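# Turn a loose part to a target orientation in the left hand

## Task

A part rests loose on the left hand, whose palm faces upward. Rotate the part using that hand alone until it sits in the hand with the same orientation as in the two goal pictures. The wrist camera, its post and the arm's final link count as part of the hand. The right arm and right hand must never touch the left hand. The task fails if the part touches anything outside the hand or leaves it. Finish with the part lying still for a moment on the palm or fingers, clear of the wrist, the camera and its post. The palm must face straight up. No left-hand motor may read "moving" or "overload" or be building toward a shutdown; a motor that was already off from the start is ignored. Then declare the task done. The hand is then opened for you, and the part must still have the goal orientation while lying on the open hand; anything held in place only by the robot does not count.

## Robot and tools

Robot: two arms, left_arm and right_arm. Each carries an identical right-handed hand with index, middle and ring fingers and a thumb, driven by 16 motors. Only the left hand is used here; keep the right arm well away from it.

World frame (state lines): the origin sits on the table top midway between the arms. +z is up, +x points out over the table, and left_arm is on the +y side. Positions are in metres and orientation is a wxyz quaternion. Hand-point frame: +z runs along the straightened fingers toward the tips. +x runs across the palm, away from the thumb. +y comes out of the palm face, which lies at y = -0.062 m. A fixed mast near the wrist can collide with things: x +0.05 to +0.10, z -0.16 to -0.11, reaching y = +0.06.

The row: every moving call uses rows of 48 numbers, each in [-1, 1]. The first 24 belong to the left arm and the last 24 to the right arm, in the same layout. Send all 48 even if one arm stays idle.
Positions 1-6, dx dy dz rx ry rz, are an offset of the hand point in its own axes, not a pose. It is taken from the hand point's measured pose when the action begins; for a call's first action, that is the last pose a result reported. Every row in an action is measured from that same start, not from the row before. A value of 1.0 equals 0.6 m for dx dy dz and 180 degrees for rx ry rz. rx ry rz form a single rotation vector. All zeros keeps the arm where it is.
Positions 7-22 are absolute hinge goals, each mapped linearly between its two stops. Order: index_mcp, index_abd, index_pip, index_dip, middle_mcp, middle_abd, middle_pip, middle_dip, ring_mcp, ring_abd, ring_pip, ring_dip, thumb_cmc, thumb_axl, thumb_mcp, thumb_ipl. Degrees at +1 / -1, then the straight value: _mcp -18/+128, straight +0.75, lower values curl the finger toward the palm. _abd -60/+60, straight 0.00, lower values swing the finger away from the thumb. _pip -29/+108, straight +0.58. _dip -21/+117, straight +0.70. thumb_cmc -20/+120, straight +0.71 (flat beside the palm); lower values bring the thumb in front of the palm. thumb_axl -27/+140, straight +0.68, rolls the thumb on its axis. thumb_mcp -69/+109, straight +0.23, and thumb_ipl -77/+108, straight +0.17, bend it: toward +z with axl straight, or in the cmc direction when axl is about -0.40.
Position 23, current_limit: -1 gives 0 mA and +1 gives 550 mA (floor 11 mA), for all motors. Low caps also slow the hinges and may fail to lift a finger. Position 24, speed: set-points travel at (speed+1)/2 x 5.9 rad/s. Starting values are +0.4 and -0.6. A 0 in the hand columns is a real goal; to leave a hand unchanged, send back its reported hand_goal, hand_current_limit and hand_speed.

Tools:
execute_actions(actions): a list of actions. Each action is a table of up to 15 rows, one row per 1/30 s step; a shorter table repeats its final row to fill 15 steps (0.5 s). An empty list just returns state and images.
move(target, speed, stop_force, blocking): target is a single 48-number row, with offsets from the last reported pose. Each hand point travels in a straight line, taking 0.5-10 s. speed is in m/s, 0.002-0.5 (default 0.25), and rotation is capped at twice that in rad/s. stop_force, 9-40 N, ends an arm's path when its wrist sensor feels that much push against the motion; it is unreliable when the hand also rotates, and is refused with blocking=false or before 0.2 s. blocking=false returns after 0.5 s; then use wait or stop before any new motion.
wait(seconds): 0-10 s, holding the last commands. stop(): brakes a running move. zoom_image(camera, region): region is [x0, y0, x1, y1] in image pixels from the top-left, at most 504x504. Cameras: cam_head_left, cam_head_right, cam_high, cam_low (504x504), cam_left_wrist, cam_right_wrist (616x616 fisheye). show_instructions(): shows the goal pictures. finished_scene(scene): pass 1 here to declare done.

Control details: per step, the commanded pose is clipped to within 100 mm and 16 degrees of the measured one, so large offsets take several actions. Motion trails commands by about 0.17 s. Position wins over orientation when both cannot be met.

Results: a state line per arm with pose and velocities; Hand target lines; wrist force and torque in hand-point axes (noise and offsets of a few N, saturation near 50 N); per motor hand_goal, hand_measured, hand_current_ma and hand_state (moving, goal, blocked, overload). move adds a line such as done, off_target, moving, held, contact or fault, plus limits notes (paced = clipped, held = steps blocked). "pose unreachable" means the clearance check altered a command.

Avoid: the part leaving the hand or touching anything else; the two arms colliding or pressing on each other; forces of 150 N or joint torques at their limits (wrist joints 25.7 N m), which stop the arm for 10 s; currents at 495 mA or more for 5 s, which shut the motor down for 10 s; overheated motors; knocking anything off the table.

Each tool is called after "Request:" by a JSON object that holds its "method" and its "body", one argument or row to a line.

Reference images:

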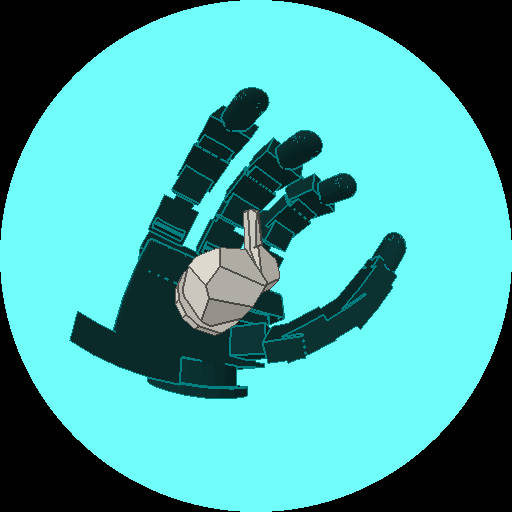

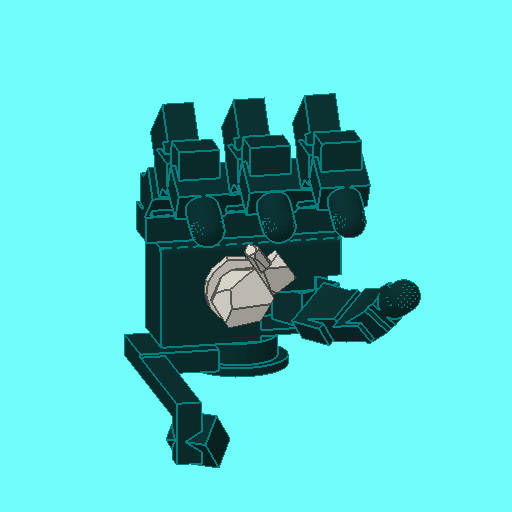

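## Session

I'll start by looking at the current state.

Request:
{"method": "execute_actions", "body": {
  "actions": []
}}

Scene clock: 0.00 s.
left_arm: end_effector_position=(+0.4673, +0.0818, +0.4050) hand_goal=(+0.046, +0.000, -0.008, +0.280, +0.046, +0.000, -0.008, +0.280, +0.046, +0.000, -0.008, +0.280, -0.104, +0.266, +0.032, -0.018) hand_measured=(+0.062, +0.000, -0.006, +0.282, +0.060, +0.000, -0.006, +0.282, +0.060, +0.000, -0.006, +0.282, -0.092, +0.270, +0.034, -0.016) hand_current_ma=(+82, +0, +13, +12, +81, +0, +13, +12, +81, +0, +13, +12, +67, +25, +12, +11) hand_state=(goal, goal, goal, goal, goal, goal, goal, goal, goal, goal, goal, goal, goal, goal, goal, goal) hand_current_limit=0.40 hand_speed=-0.60 end_effector_quat_wxyz=(+0.655, +0.628, +0.308, +0.285) end_effector_velocity=(+0.000, -0.000, +0.000) end_effector_angular_velocity=(-0.001, -0.001, -0.000) | right_arm: end_effector_position=(+0.3250, -0.7416, +0.2459) hand_goal=(+0.754, +0.000, +0.576, +0.696, +0.754, +0.000, +0.576, +0.696, +0.754, +0.000, +0.576, +0.696, +0.714, +0.678, +0.226, +0.168) hand_measured=(+0.754, +0.000, +0.576, +0.696, +0.754, +0.000, +0.576, +0.696, +0.754, +0.000, +0.576, +0.696, +0.714, +0.678, +0.226, +0.168) hand_current_ma=(+0, +0, +0, +0, +0, +0, +0, +0, +0, +0, +0, +0, +0, +0, +0, +0) hand_state=(goal, goal, goal, goal, goal, goal, goal, goal, goal, goal, goal, goal, goal, goal, goal, goal) hand_current_limit=0.40 hand_speed=-0.60 end_effector_quat_wxyz=(+0.006, +0.982, -0.186, +0.011) end_effector_velocity=(+0.000, +0.000, -0.001) end_effector_angular_velocity=(+0.002, +0.000, -0.000)
Joint positions: left_arm=[-1.136 -1.161  2.199 -4.201 -1.309 -0.04 ] | right_arm=[-0.81  -1.728  2.011 -1.878 -1.571  1.247]
Joint velocities: left_arm=[-0.     0.    -0.001 -0.     0.    -0.   ] | right_arm=[ 0.     0.002  0.    -0.     0.002  0.   ]
Motor temperatures (°C, as the motors report them): left_arm=[28 27 27 33 33 34] | right_arm=[28 28 28 36 37 33]
Wrist force (N, on the end effector, along its own x y z axes, offset not removed): no reading
Wrist torque (N m, same axes, about the end effector's origin, offset not removed): no reading
Hand target (left_arm): +0.467, +0.082, +0.405; +0.655, +0.628, +0.308, +0.285
Hand target (right_arm): +0.325, -0.742, +0.246; +0.006, +0.982, -0.186, +0.011

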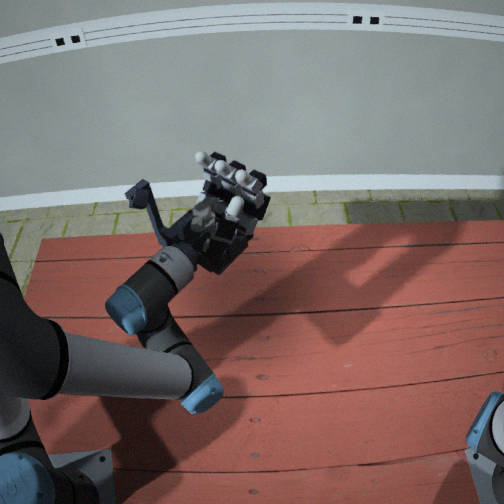

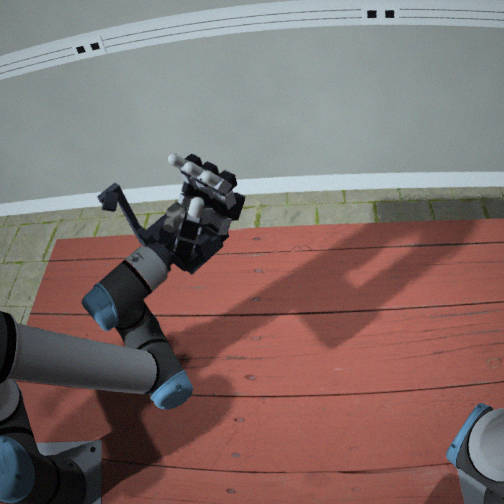

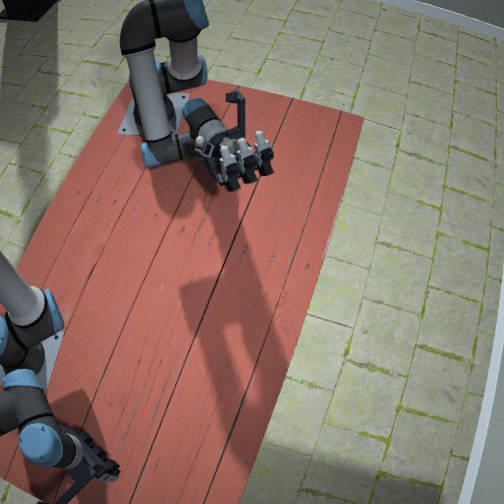

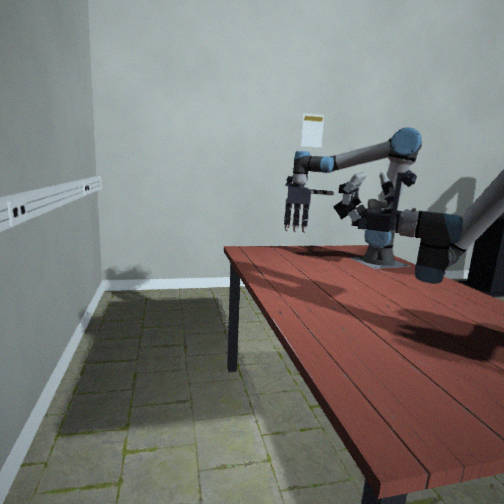

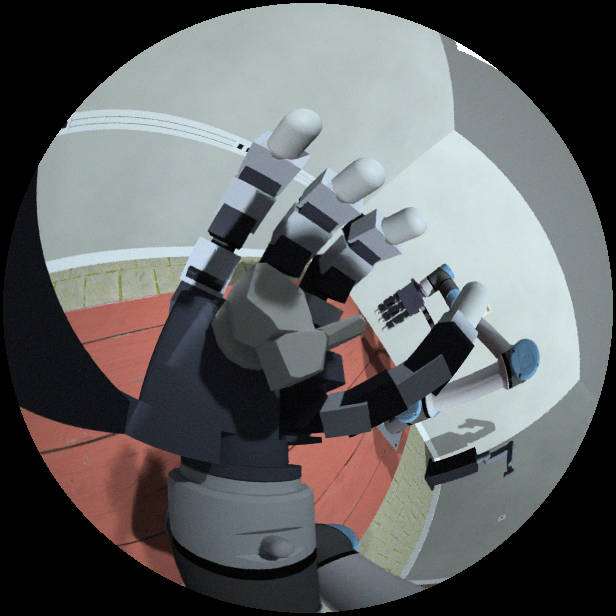

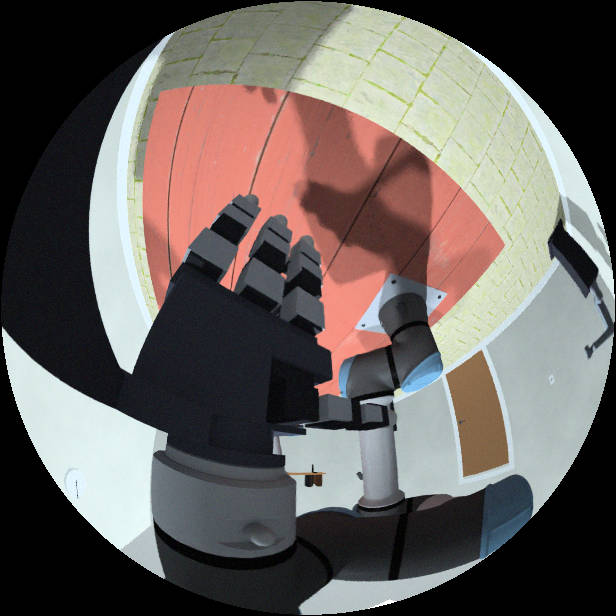

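Request:
{"method": "zoom_image", "body": {
  "camera": "cam_left_wrist",
  "region": [130, 200, 430, 500]
}}

Request:
{"method": "zoom_image", "body": {
  "camera": "cam_head_left",
  "region": [120, 140, 280, 300]
}}

Request:
{"method": "zoom_image", "body": {
  "camera": "cam_high",
  "region": [180, 80, 300, 200]
}}

Request:
{"method": "zoom_image", "body": {
  "camera": "cam_low",
  "region": [320, 150, 440, 270]
}}

Request:
{"method": "show_instructions", "body": {

}}

Region (130, 200, 430, 500) of cam_left_wrist's 616x616 image, scaled by 1.680, with more detail than that image has.

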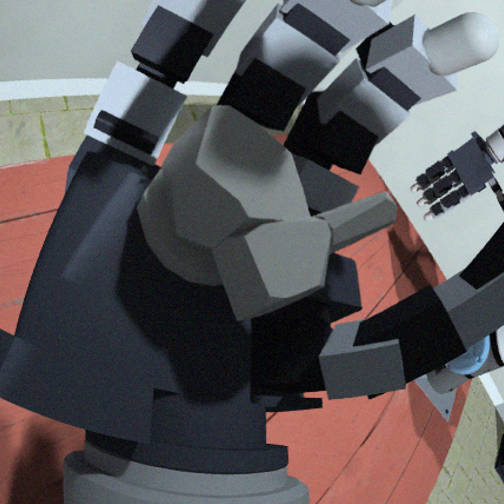

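Region (120, 140, 280, 300) of cam_head_left's 504x504 image, scaled by 3.150, with more detail than that image has.

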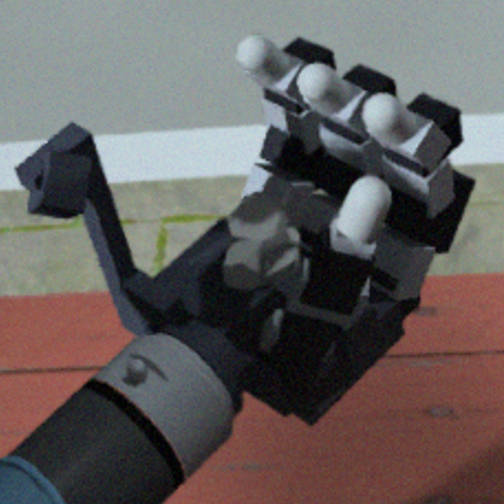

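Region (180, 80, 300, 200) of cam_high's 504x504 image, scaled by 4.200, with more detail than that image has.

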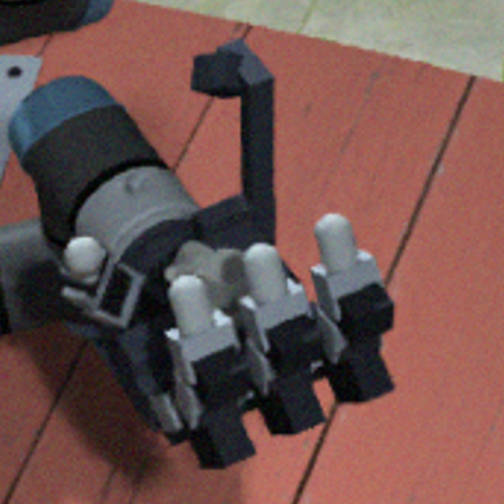

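Region (320, 150, 440, 270) of cam_low's 504x504 image, scaled by 4.200, with more detail than that image has.

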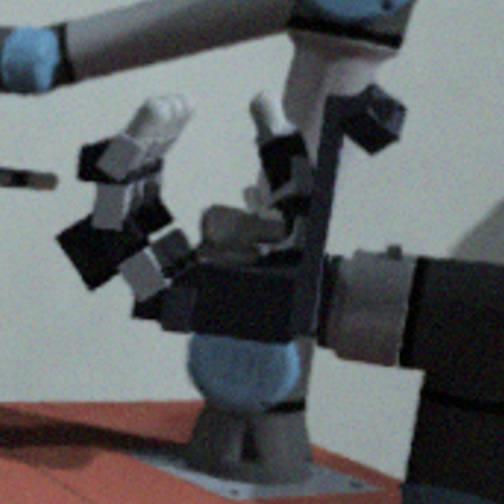

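Reference images for this scene: goal picture from the wrist camera place, goal picture looking into the palm.

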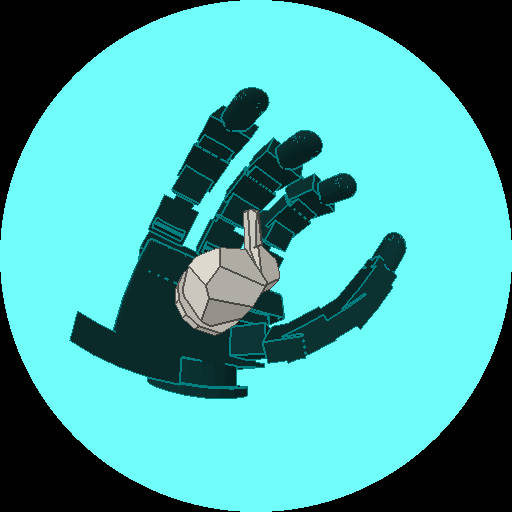

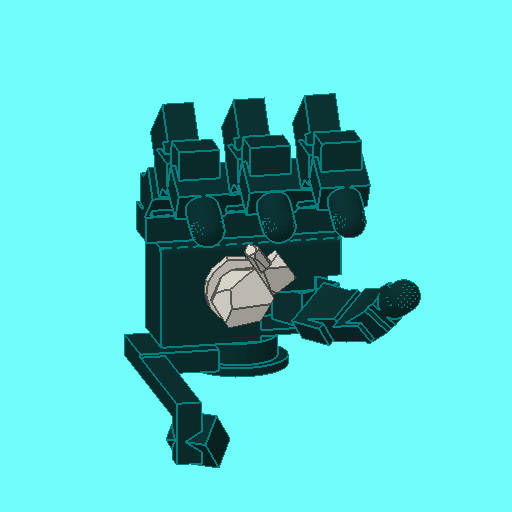

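Request:
{"method": "zoom_image", "body": {
  "camera": "cam_head_left",
  "region": [175, 180, 255, 260]
}}

Request:
{"method": "zoom_image", "body": {
  "camera": "cam_low",
  "region": [350, 175, 410, 235]
}}

Request:
{"method": "zoom_image", "body": {
  "camera": "cam_left_wrist",
  "region": [200, 250, 380, 430]
}}

Region (175, 180, 255, 260) of cam_head_left's 504x504 image, scaled by 6.300, with more detail than that image has.

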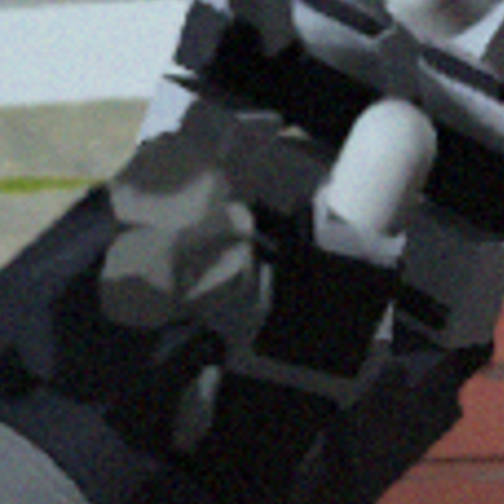

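Region (350, 175, 410, 235) of cam_low's 504x504 image, scaled by 8.400, with more detail than that image has.

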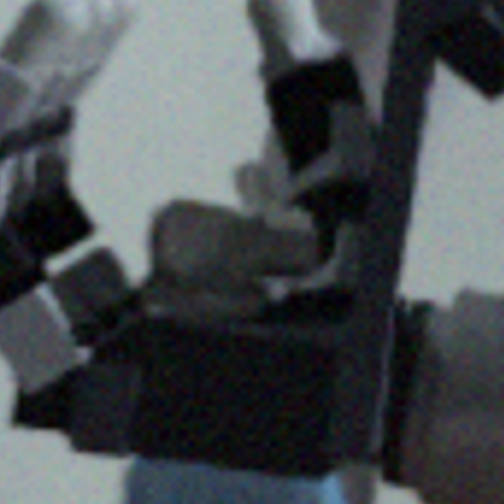

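Region (200, 250, 380, 430) of cam_left_wrist's 616x616 image, scaled by 2.800, with more detail than that image has.

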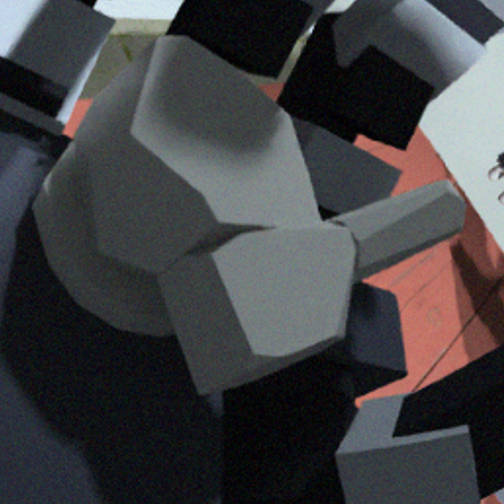

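Request:
{"method": "execute_actions", "body": {
  "actions": [
    [[0,0,0,0,0,0, 0.046,0,-0.008,0.28, 0.046,0,-0.008,0.28, 0.046,0,-0.008,0.28, 0.714,-0.82,-0.337,-0.018, 0.4,0.0, 0,0,0,0,0,0, 0.754,0,0.576,0.696, 0.754,0,0.576,0.696, 0.754,0,0.576,0.696, 0.714,0.678,0.226,0.168, 0.4,-0.6]],
    [[0,0,0,0,0,0, 0.046,0,-0.008,0.28, 0.046,0,-0.008,0.28, 0.046,0,-0.008,0.28, 0.714,-0.82,-0.337,-0.968, 0.4,0.0, 0,0,0,0,0,0, 0.754,0,0.576,0.696, 0.754,0,0.576,0.696, 0.754,0,0.576,0.696, 0.714,0.678,0.226,0.168, 0.4,-0.6]]
  ]
}}

Scene clock: 121.00 s.
left_arm: end_effector_position=(+0.4673, +0.0818, +0.4050) hand_goal=(+0.046, +0.000, -0.008, +0.280, +0.046, +0.000, -0.008, +0.280, +0.046, +0.000, -0.008, +0.280, +0.714, -0.820, -0.336, -0.968) hand_measured=(+0.062, +0.000, -0.006, +0.282, +0.060, +0.000, -0.006, +0.282, +0.060, +0.000, -0.006, +0.282, +0.720, -0.474, -0.332, -0.346) hand_current_ma=(+82, +0, +13, +12, +81, +0, +13, +12, +81, +0, +13, +12, +32, +52, +31, +49) hand_state=(goal, goal, goal, goal, goal, goal, goal, goal, goal, goal, goal, goal, goal, moving, goal, moving) hand_current_limit=0.40 hand_speed=0.00 end_effector_quat_wxyz=(+0.655, +0.628, +0.308, +0.285) end_effector_velocity=(-0.000, -0.000, -0.000) end_effector_angular_velocity=(+0.001, +0.000, -0.000) | right_arm: end_effector_position=(+0.3250, -0.7416, +0.2459) hand_goal=(+0.754, +0.000, +0.576, +0.696, +0.754, +0.000, +0.576, +0.696, +0.754, +0.000, +0.576, +0.696, +0.714, +0.678, +0.226, +0.168) hand_measured=(+0.754, +0.000, +0.576, +0.696, +0.754, +0.000, +0.576, +0.696, +0.754, +0.000, +0.576, +0.696, +0.714, +0.678, +0.222, +0.168) hand_current_ma=(-5, +0, +4, +0, -5, +0, +4, +0, -5, +0, +4, +0, +1, -4, -25, -2) hand_state=(goal, goal, goal, goal, goal, goal, goal, goal, goal, goal, goal, goal, goal, goal, goal, goal) hand_current_limit=0.40 hand_speed=-0.60 end_effector_quat_wxyz=(+0.006, +0.982, -0.186, +0.011) end_effector_velocity=(+0.000, +0.000, +0.000) end_effector_angular_velocity=(-0.000, -0.001, -0.000)
Joint positions: left_arm=[-1.136 -1.161  2.199 -4.201 -1.309 -0.04 ] | right_arm=[-0.81  -1.728  2.011 -1.878 -1.571  1.247]
Joint velocities: left_arm=[-0.    -0.     0.001  0.     0.     0.   ] | right_arm=[ 0. -0. -0.  0.  0.  0.]
Motor temperatures (°C, as the motors report them): left_arm=[28 27 27 33 33 34] | right_arm=[28 28 28 36 37 33]
Wrist force (N, on the end effector, along its own x y z axes, offset not removed): left_arm=[1.6 -0.7 0.3] | right_arm=[2.9 1.6 1.1]
Wrist torque (N m, same axes, about the end effector's origin, offset not removed): left_arm=[-0.17 -0.01 0.07] | right_arm=[-0.08 -0.35 0.30]
Hand target (left_arm): +0.467, +0.082, +0.405; +0.655, +0.628, +0.308, +0.285
Hand target (right_arm): +0.325, -0.742, +0.246; +0.006, +0.982, -0.186, +0.011
Off the commanded pose (left_arm): 0.000 m, 0 deg.
Off the commanded pose (right_arm): 0.000 m, 0 deg.
Step readings (end_effector_position; steps 1 to 15: 1st action; 16 to 30: 2nd action):
0: left_arm (+0.4673, +0.0818, +0.4050) | right_arm (+0.3250, -0.7416, +0.2459)
1: left_arm (+0.4673, +0.0818, +0.4050) | right_arm (+0.3250, -0.7416, +0.2459)
2: left_arm (+0.4673, +0.0818, +0.4050) | right_arm (+0.3250, -0.7416, +0.2459)
4: left_arm (+0.4673, +0.0818, +0.4050) | right_arm (+0.3250, -0.7416, +0.2459)
8: left_arm (+0.4673, +0.0818, +0.4050) | right_arm (+0.3250, -0.7416, +0.2459)
15: left_arm (+0.4673, +0.0818, +0.4050) | right_arm (+0.3250, -0.7416, +0.2459)
16: left_arm (+0.4673, +0.0818, +0.4050) | right_arm (+0.3250, -0.7416, +0.2459)
17: left_arm (+0.4673, +0.0818, +0.4050) | right_arm (+0.3250, -0.7416, +0.2459)
19: left_arm (+0.4673, +0.0818, +0.4050) | right_arm (+0.3250, -0.7416, +0.2459)
23: left_arm (+0.4673, +0.0818, +0.4050) | right_arm (+0.3250, -0.7416, +0.2459)
30: end_effector_position above
camera_calibration (this result's frames):
cam_left_wrist: T_world_to_cam=[[-0.517527, -0.555047, 0.651221, 0.0527575], [-0.831231, 0.145535, -0.53654, 0.537301], [0.203029, -0.818989, -0.536691, 0.313694], [0, 0, 0, 1]] pos_world=[0.410235, 0.207998, 0.422283]
cam_right_wrist: T_world_to_cam=[[-0.930865, -0.365157, -0.0122574, 0.0626202], [-0.258156, 0.633616, 0.729306, 0.327701], [-0.258544, 0.68205, -0.684078, 0.882105], [0, 0, 0, 1]] pos_world=[0.370952, -0.786409, 0.365202]

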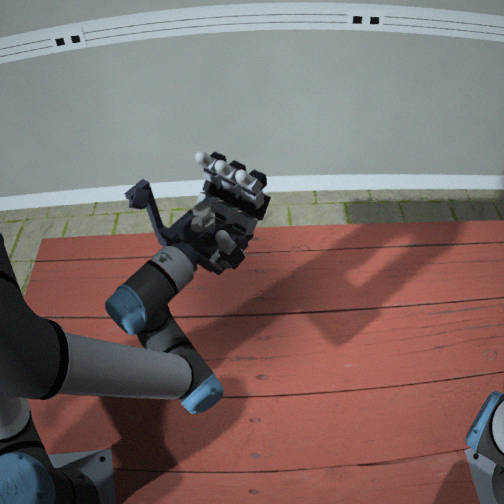

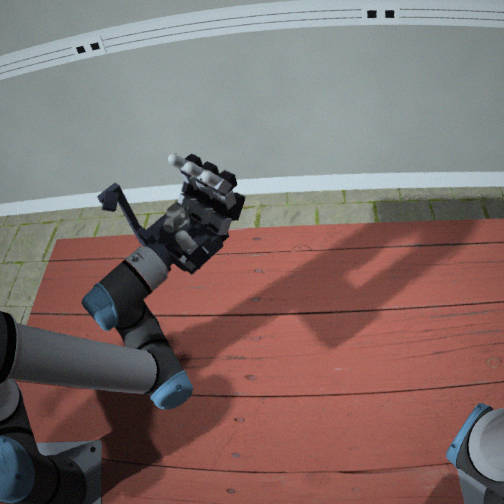

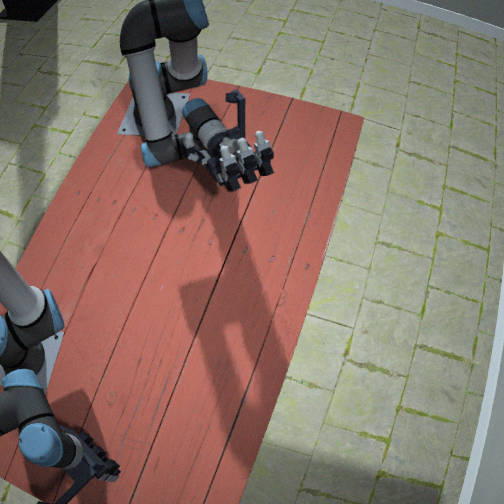

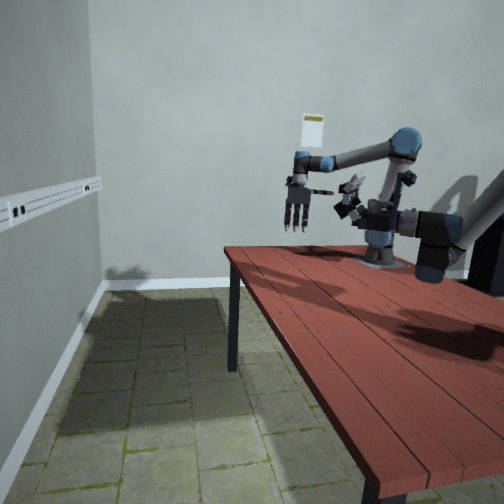

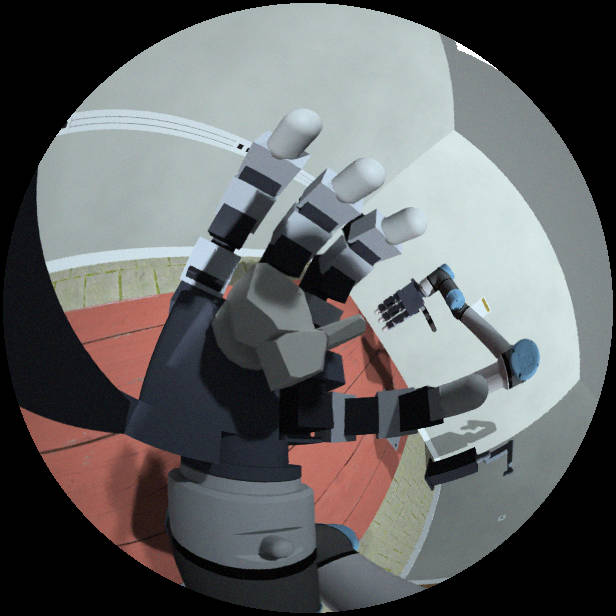

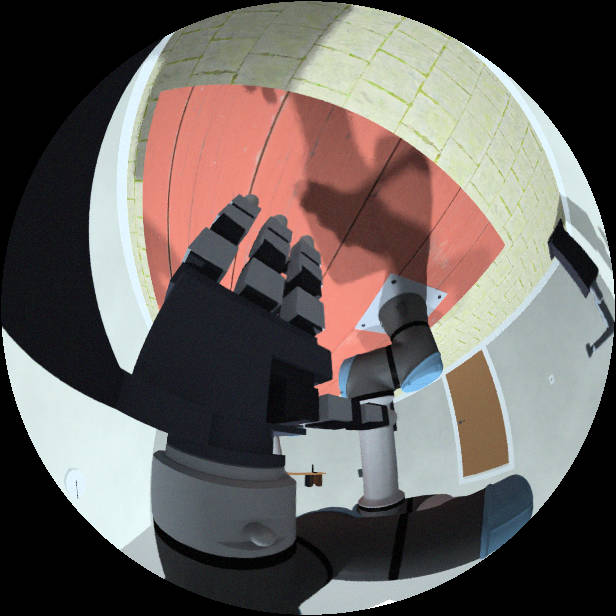

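Request:
{"method": "execute_actions", "body": {
  "actions": [
    [[0,0,0,0,0,0, 0.046,0,-0.008,0.28, 0.046,0,-0.008,0.28, 0.046,0,-0.008,0.28, 0.73,-0.80,-0.62,-0.968, 0.4,-0.5, 0,0,0,0,0,0, 0.754,0,0.576,0.696, 0.754,0,0.576,0.696, 0.754,0,0.576,0.696, 0.714,0.678,0.226,0.168, 0.4,-0.6]]
  ]
}}

Scene clock: 124.37 s.
left_arm: end_effector_position=(+0.4673, +0.0818, +0.4050) hand_goal=(+0.046, +0.000, -0.008, +0.280, +0.046, +0.000, -0.008, +0.280, +0.046, +0.000, -0.008, +0.280, +0.730, -0.800, -0.620, -0.968) hand_measured=(+0.062, +0.000, -0.006, +0.282, +0.060, +0.000, -0.006, +0.282, +0.060, +0.000, -0.006, +0.282, +0.734, -0.806, -0.618, -0.968) hand_current_ma=(+82, +0, +13, +12, +81, +0, +13, +12, +81, +0, +13, +12, +18, -43, +8, +5) hand_state=(goal, goal, goal, goal, goal, goal, goal, goal, goal, goal, goal, goal, goal, goal, moving, goal) hand_current_limit=0.40 hand_speed=-0.50 end_effector_quat_wxyz=(+0.655, +0.628, +0.308, +0.285) end_effector_velocity=(-0.000, -0.000, -0.000) end_effector_angular_velocity=(+0.002, -0.000, -0.000) | right_arm: end_effector_position=(+0.3250, -0.7416, +0.2459) hand_goal=(+0.754, +0.000, +0.576, +0.696, +0.754, +0.000, +0.576, +0.696, +0.754, +0.000, +0.576, +0.696, +0.714, +0.678, +0.226, +0.168) hand_measured=(+0.754, +0.000, +0.576, +0.696, +0.754, +0.000, +0.576, +0.696, +0.754, +0.000, +0.576, +0.696, +0.714, +0.678, +0.222, +0.168) hand_current_ma=(-5, +0, +4, +0, -5, +0, +4, +0, -5, +0, +4, +0, +1, -4, -25, -2) hand_state=(goal, goal, goal, goal, goal, goal, goal, goal, goal, goal, goal, goal, goal, goal, goal, goal) hand_current_limit=0.40 hand_speed=-0.60 end_effector_quat_wxyz=(+0.006, +0.982, -0.186, +0.011) end_effector_velocity=(-0.000, +0.000, +0.000) end_effector_angular_velocity=(-0.000, -0.001, -0.000)
Joint positions: left_arm=[-1.136 -1.161  2.199 -4.201 -1.309 -0.04 ] | right_arm=[-0.81  -1.728  2.011 -1.878 -1.571  1.247]
Joint velocities: left_arm=[-0.    -0.     0.001  0.    -0.     0.001] | right_arm=[-0.    -0.001  0.    -0.     0.     0.   ]
Motor temperatures (°C, as the motors report them): left_arm=[28 27 27 33 33 34] | right_arm=[28 28 28 36 37 33]
Wrist force (N, on the end effector, along its own x y z axes, offset not removed): left_arm=[-0.6 -0.3 0.4] | right_arm=[2.1 1.1 0.6]
Wrist torque (N m, same axes, about the end effector's origin, offset not removed): left_arm=[-0.22 0.12 -0.07] | right_arm=[-0.11 -0.28 0.21]
Hand target (left_arm): +0.467, +0.082, +0.405; +0.655, +0.628, +0.308, +0.285
Hand target (right_arm): +0.325, -0.742, +0.246; +0.006, +0.982, -0.186, +0.011
Off the commanded pose (left_arm): 0.000 m, 0 deg.
Off the commanded pose (right_arm): 0.000 m, 0 deg.
Step readings (end_effector_position):
0: left_arm (+0.4673, +0.0818, +0.4050) | right_arm (+0.3250, -0.7416, +0.2459)
1: left_arm (+0.4673, +0.0818, +0.4050) | right_arm (+0.3250, -0.7416, +0.2459)
2: left_arm (+0.4673, +0.0818, +0.4050) | right_arm (+0.3250, -0.7416, +0.2459)
4: left_arm (+0.4673, +0.0818, +0.4050) | right_arm (+0.3250, -0.7416, +0.2459)
8: left_arm (+0.4673, +0.0818, +0.4050) | right_arm (+0.3250, -0.7416, +0.2459)
15: end_effector_position above
camera_calibration (this result's frames):
cam_left_wrist: T_world_to_cam=[[-0.517527, -0.555047, 0.65122, 0.0527576], [-0.831231, 0.145535, -0.53654, 0.5373], [0.20303, -0.818988, -0.536691, 0.313693], [0, 0, 0, 1]] pos_world=[0.410235, 0.207998, 0.422283]
cam_right_wrist: T_world_to_cam=[[-0.930865, -0.365157, -0.0122575, 0.0626201], [-0.258156, 0.633615, 0.729306, 0.327701], [-0.258545, 0.68205, -0.684078, 0.882105], [0, 0, 0, 1]] pos_world=[0.370952, -0.786409, 0.365202]

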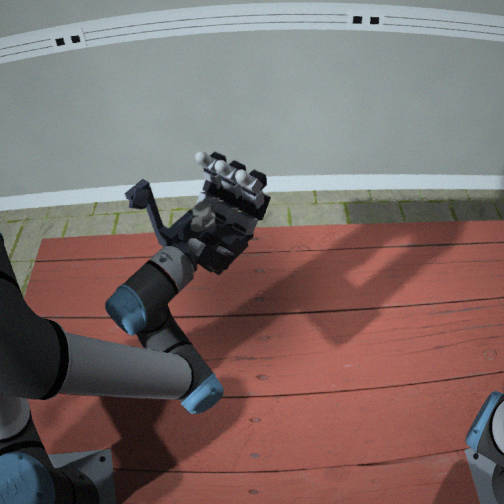

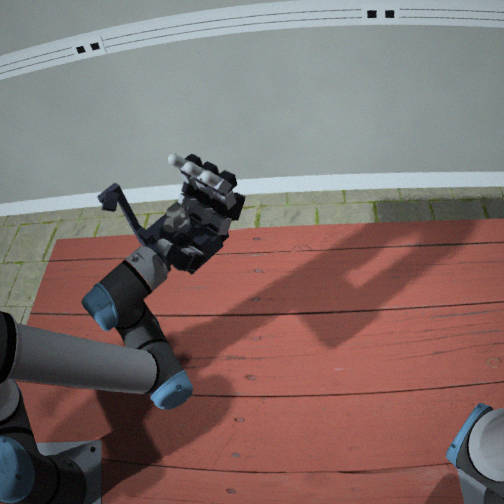

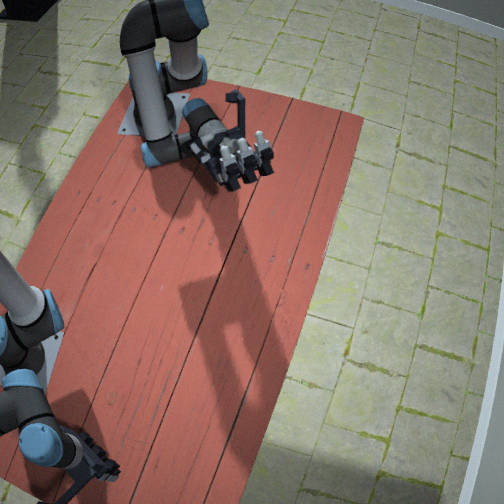

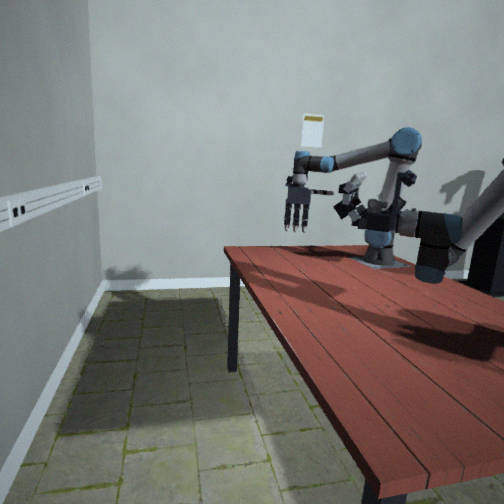

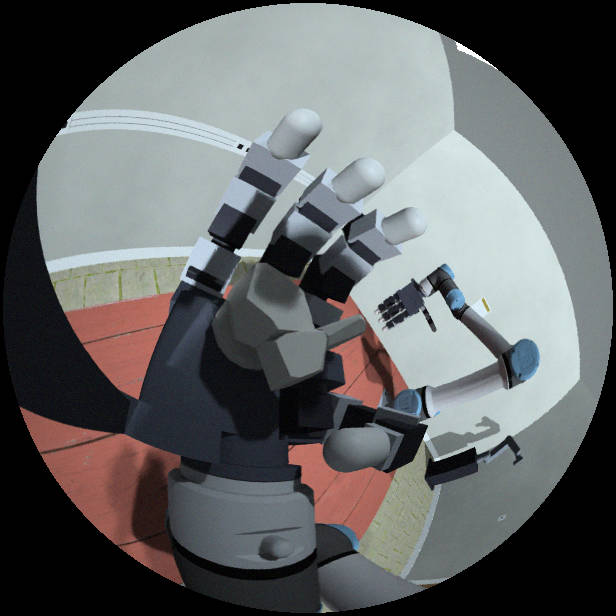

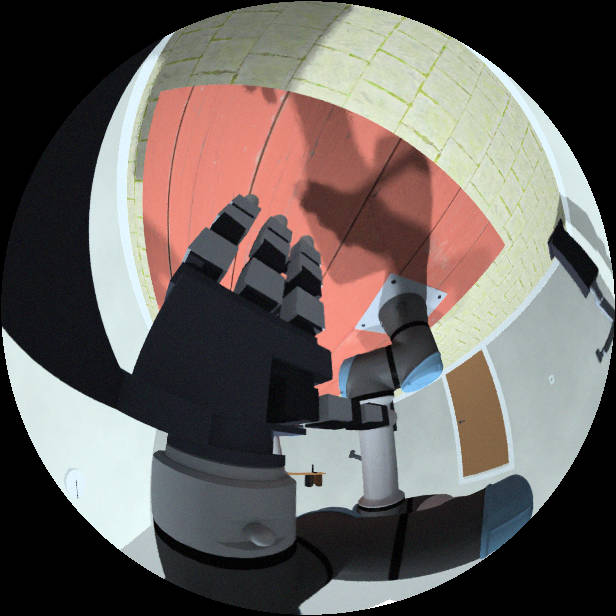

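Request:
{"method": "execute_actions", "body": {
  "actions": [
    [[0,0,0,0,0,0, 0.046,0,-0.008,0.28, 0.046,0,-0.008,0.28, 0.046,0,-0.008,0.28, 0.743,-0.70,-0.72,-0.968, 0.4,-0.6, 0,0,0,0,0,0, 0.754,0,0.576,0.696, 0.754,0,0.576,0.696, 0.754,0,0.576,0.696, 0.714,0.678,0.226,0.168, 0.4,-0.6]]
  ]
}}

Request:
{"method": "zoom_image", "body": {
  "camera": "cam_left_wrist",
  "region": [190, 240, 440, 490]
}}

Request:
{"method": "zoom_image", "body": {
  "camera": "cam_head_left",
  "region": [170, 180, 260, 270]
}}

Scene clock: 129.77 s.
left_arm: end_effector_position=(+0.4673, +0.0818, +0.4050) hand_goal=(+0.046, +0.000, -0.008, +0.280, +0.046, +0.000, -0.008, +0.280, +0.046, +0.000, -0.008, +0.280, +0.744, -0.700, -0.720, -0.968) hand_measured=(+0.062, +0.000, -0.006, +0.282, +0.060, +0.000, -0.006, +0.282, +0.060, +0.000, -0.006, +0.282, +0.746, -0.706, -0.718, -0.968) hand_current_ma=(+82, +0, +13, +12, +81, +0, +13, +12, +81, +0, +13, +12, +6, -37, +7, +4) hand_state=(goal, goal, goal, goal, goal, goal, goal, goal, goal, goal, goal, goal, goal, goal, goal, goal) hand_current_limit=0.40 hand_speed=-0.60 end_effector_quat_wxyz=(+0.655, +0.628, +0.308, +0.285) end_effector_velocity=(+0.000, +0.000, +0.000) end_effector_angular_velocity=(-0.001, -0.000, +0.001) | right_arm: end_effector_position=(+0.3250, -0.7416, +0.2459) hand_goal=(+0.754, +0.000, +0.576, +0.696, +0.754, +0.000, +0.576, +0.696, +0.754, +0.000, +0.576, +0.696, +0.714, +0.678, +0.226, +0.168) hand_measured=(+0.754, +0.000, +0.576, +0.696, +0.754, +0.000, +0.576, +0.696, +0.754, +0.000, +0.576, +0.696, +0.714, +0.678, +0.222, +0.168) hand_current_ma=(-5, +0, +4, +0, -5, +0, +4, +0, -5, +0, +4, +0, +1, -4, -25, -2) hand_state=(goal, goal, goal, goal, goal, goal, goal, goal, goal, goal, goal, goal, goal, goal, goal, goal) hand_current_limit=0.40 hand_speed=-0.60 end_effector_quat_wxyz=(+0.006, +0.982, -0.186, +0.011) end_effector_velocity=(-0.000, -0.000, +0.000) end_effector_angular_velocity=(-0.001, +0.000, -0.000)
Joint positions: left_arm=[-1.136 -1.161  2.199 -4.201 -1.309 -0.04 ] | right_arm=[-0.81  -1.728  2.011 -1.878 -1.571  1.247]
Joint velocities: left_arm=[ 0.001 -0.    -0.    -0.001  0.    -0.001] | right_arm=[-0.    -0.    -0.    -0.    -0.001  0.   ]
Motor temperatures (°C, as the motors report them): left_arm=[28 27 27 33 33 34] | right_arm=[28 28 28 36 37 33]
Wrist force (N, on the end effector, along its own x y z axes, offset not removed): left_arm=[1.3 -1.7 1.7] | right_arm=[3.0 0.0 0.8]
Wrist torque (N m, same axes, about the end effector's origin, offset not removed): left_arm=[-0.46 -0.06 0.02] | right_arm=[-0.27 -0.32 0.24]
Hand target (left_arm): +0.467, +0.082, +0.405; +0.655, +0.628, +0.308, +0.285
Hand target (right_arm): +0.325, -0.742, +0.246; +0.006, +0.982, -0.186, +0.011
Off the commanded pose (left_arm): 0.000 m, 0 deg.
Off the commanded pose (right_arm): 0.000 m, 0 deg.
Step readings (end_effector_position):
0: left_arm (+0.4673, +0.0818, +0.4050) | right_arm (+0.3250, -0.7416, +0.2459)
1: left_arm (+0.4673, +0.0818, +0.4050) | right_arm (+0.3250, -0.7416, +0.2459)
2: left_arm (+0.4673, +0.0818, +0.4050) | right_arm (+0.3250, -0.7416, +0.2459)
4: left_arm (+0.4673, +0.0818, +0.4050) | right_arm (+0.3250, -0.7416, +0.2459)
8: left_arm (+0.4673, +0.0818, +0.4050) | right_arm (+0.3250, -0.7416, +0.2459)
15: end_effector_position above
camera_calibration (this result's frames):
cam_left_wrist: T_world_to_cam=[[-0.517527, -0.555047, 0.651221, 0.0527575], [-0.831231, 0.145535, -0.53654, 0.537301], [0.20303, -0.818988, -0.536691, 0.313694], [0, 0, 0, 1]] pos_world=[0.410235, 0.207998, 0.422283]
cam_right_wrist: T_world_to_cam=[[-0.930865, -0.365157, -0.0122574, 0.0626204], [-0.258156, 0.633616, 0.729306, 0.327701], [-0.258544, 0.68205, -0.684078, 0.882105], [0, 0, 0, 1]] pos_world=[0.370952, -0.786409, 0.365202]

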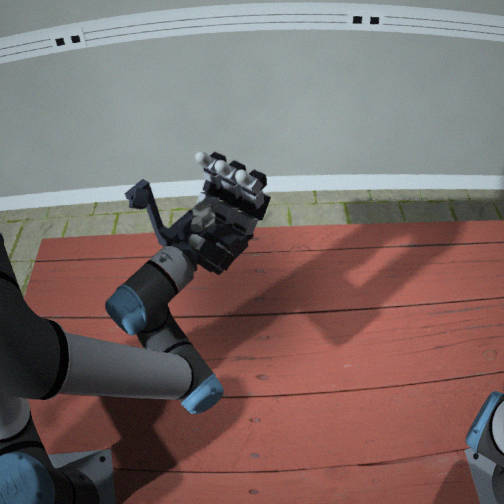

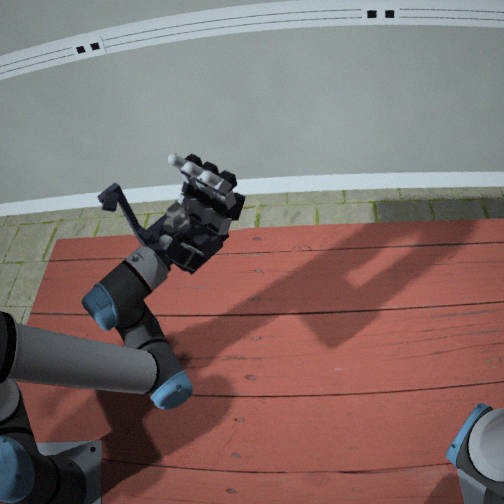

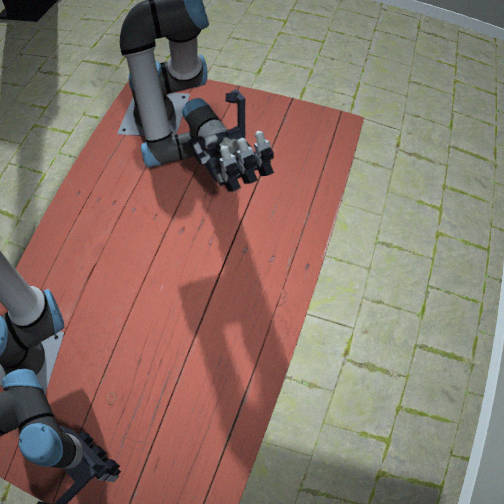

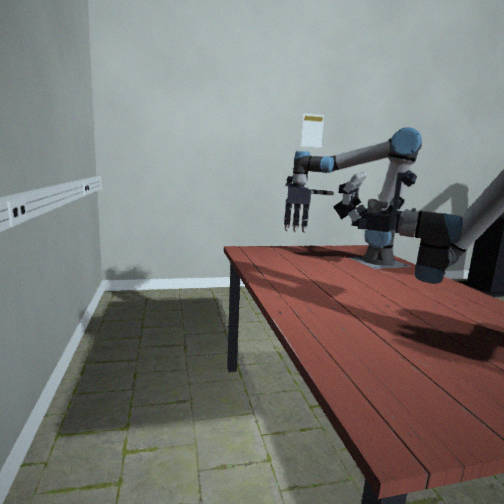

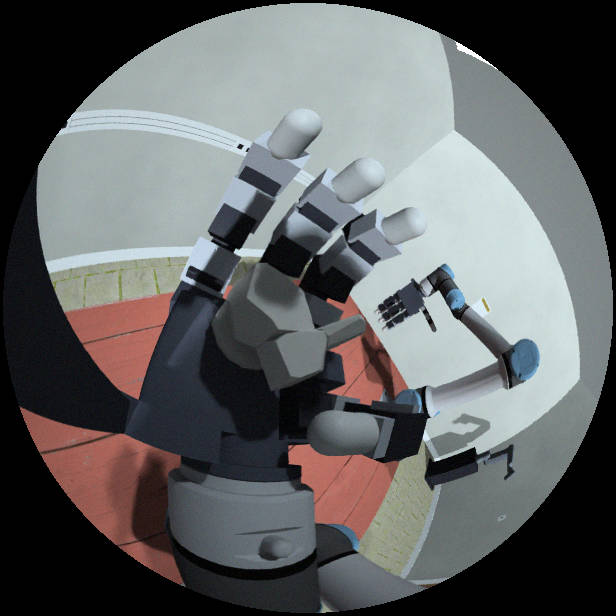

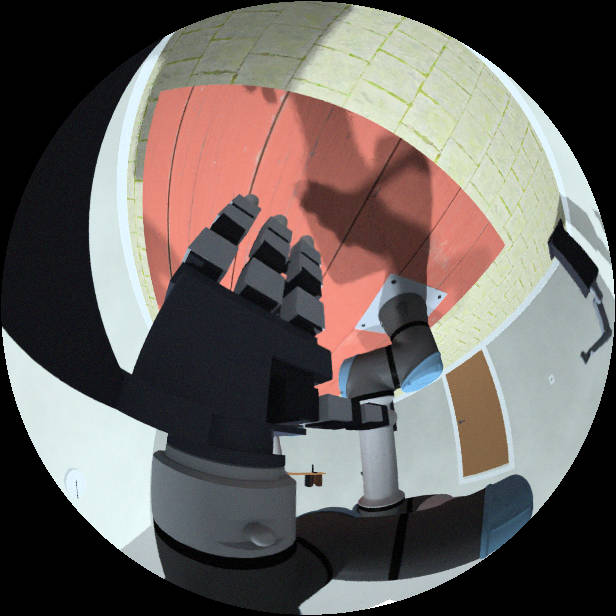

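Region (190, 240, 440, 490) of cam_left_wrist's 616x616 image, scaled by 2.016, with more detail than that image has.

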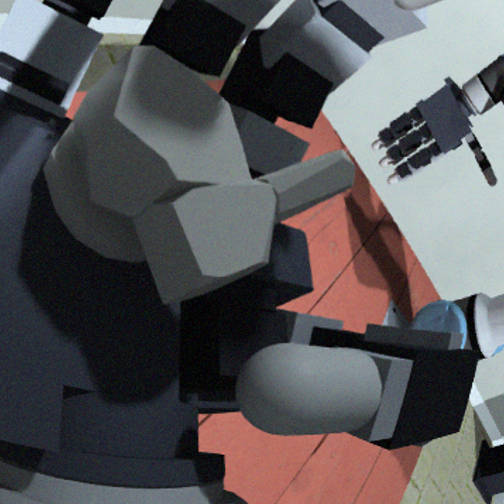

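Region (170, 180, 260, 270) of cam_head_left's 504x504 image, scaled by 5.600, with more detail than that image has.

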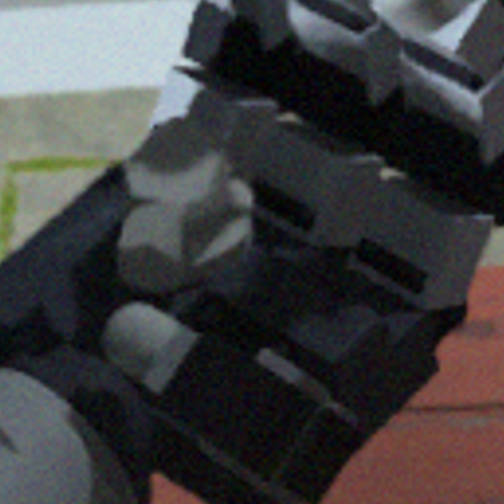

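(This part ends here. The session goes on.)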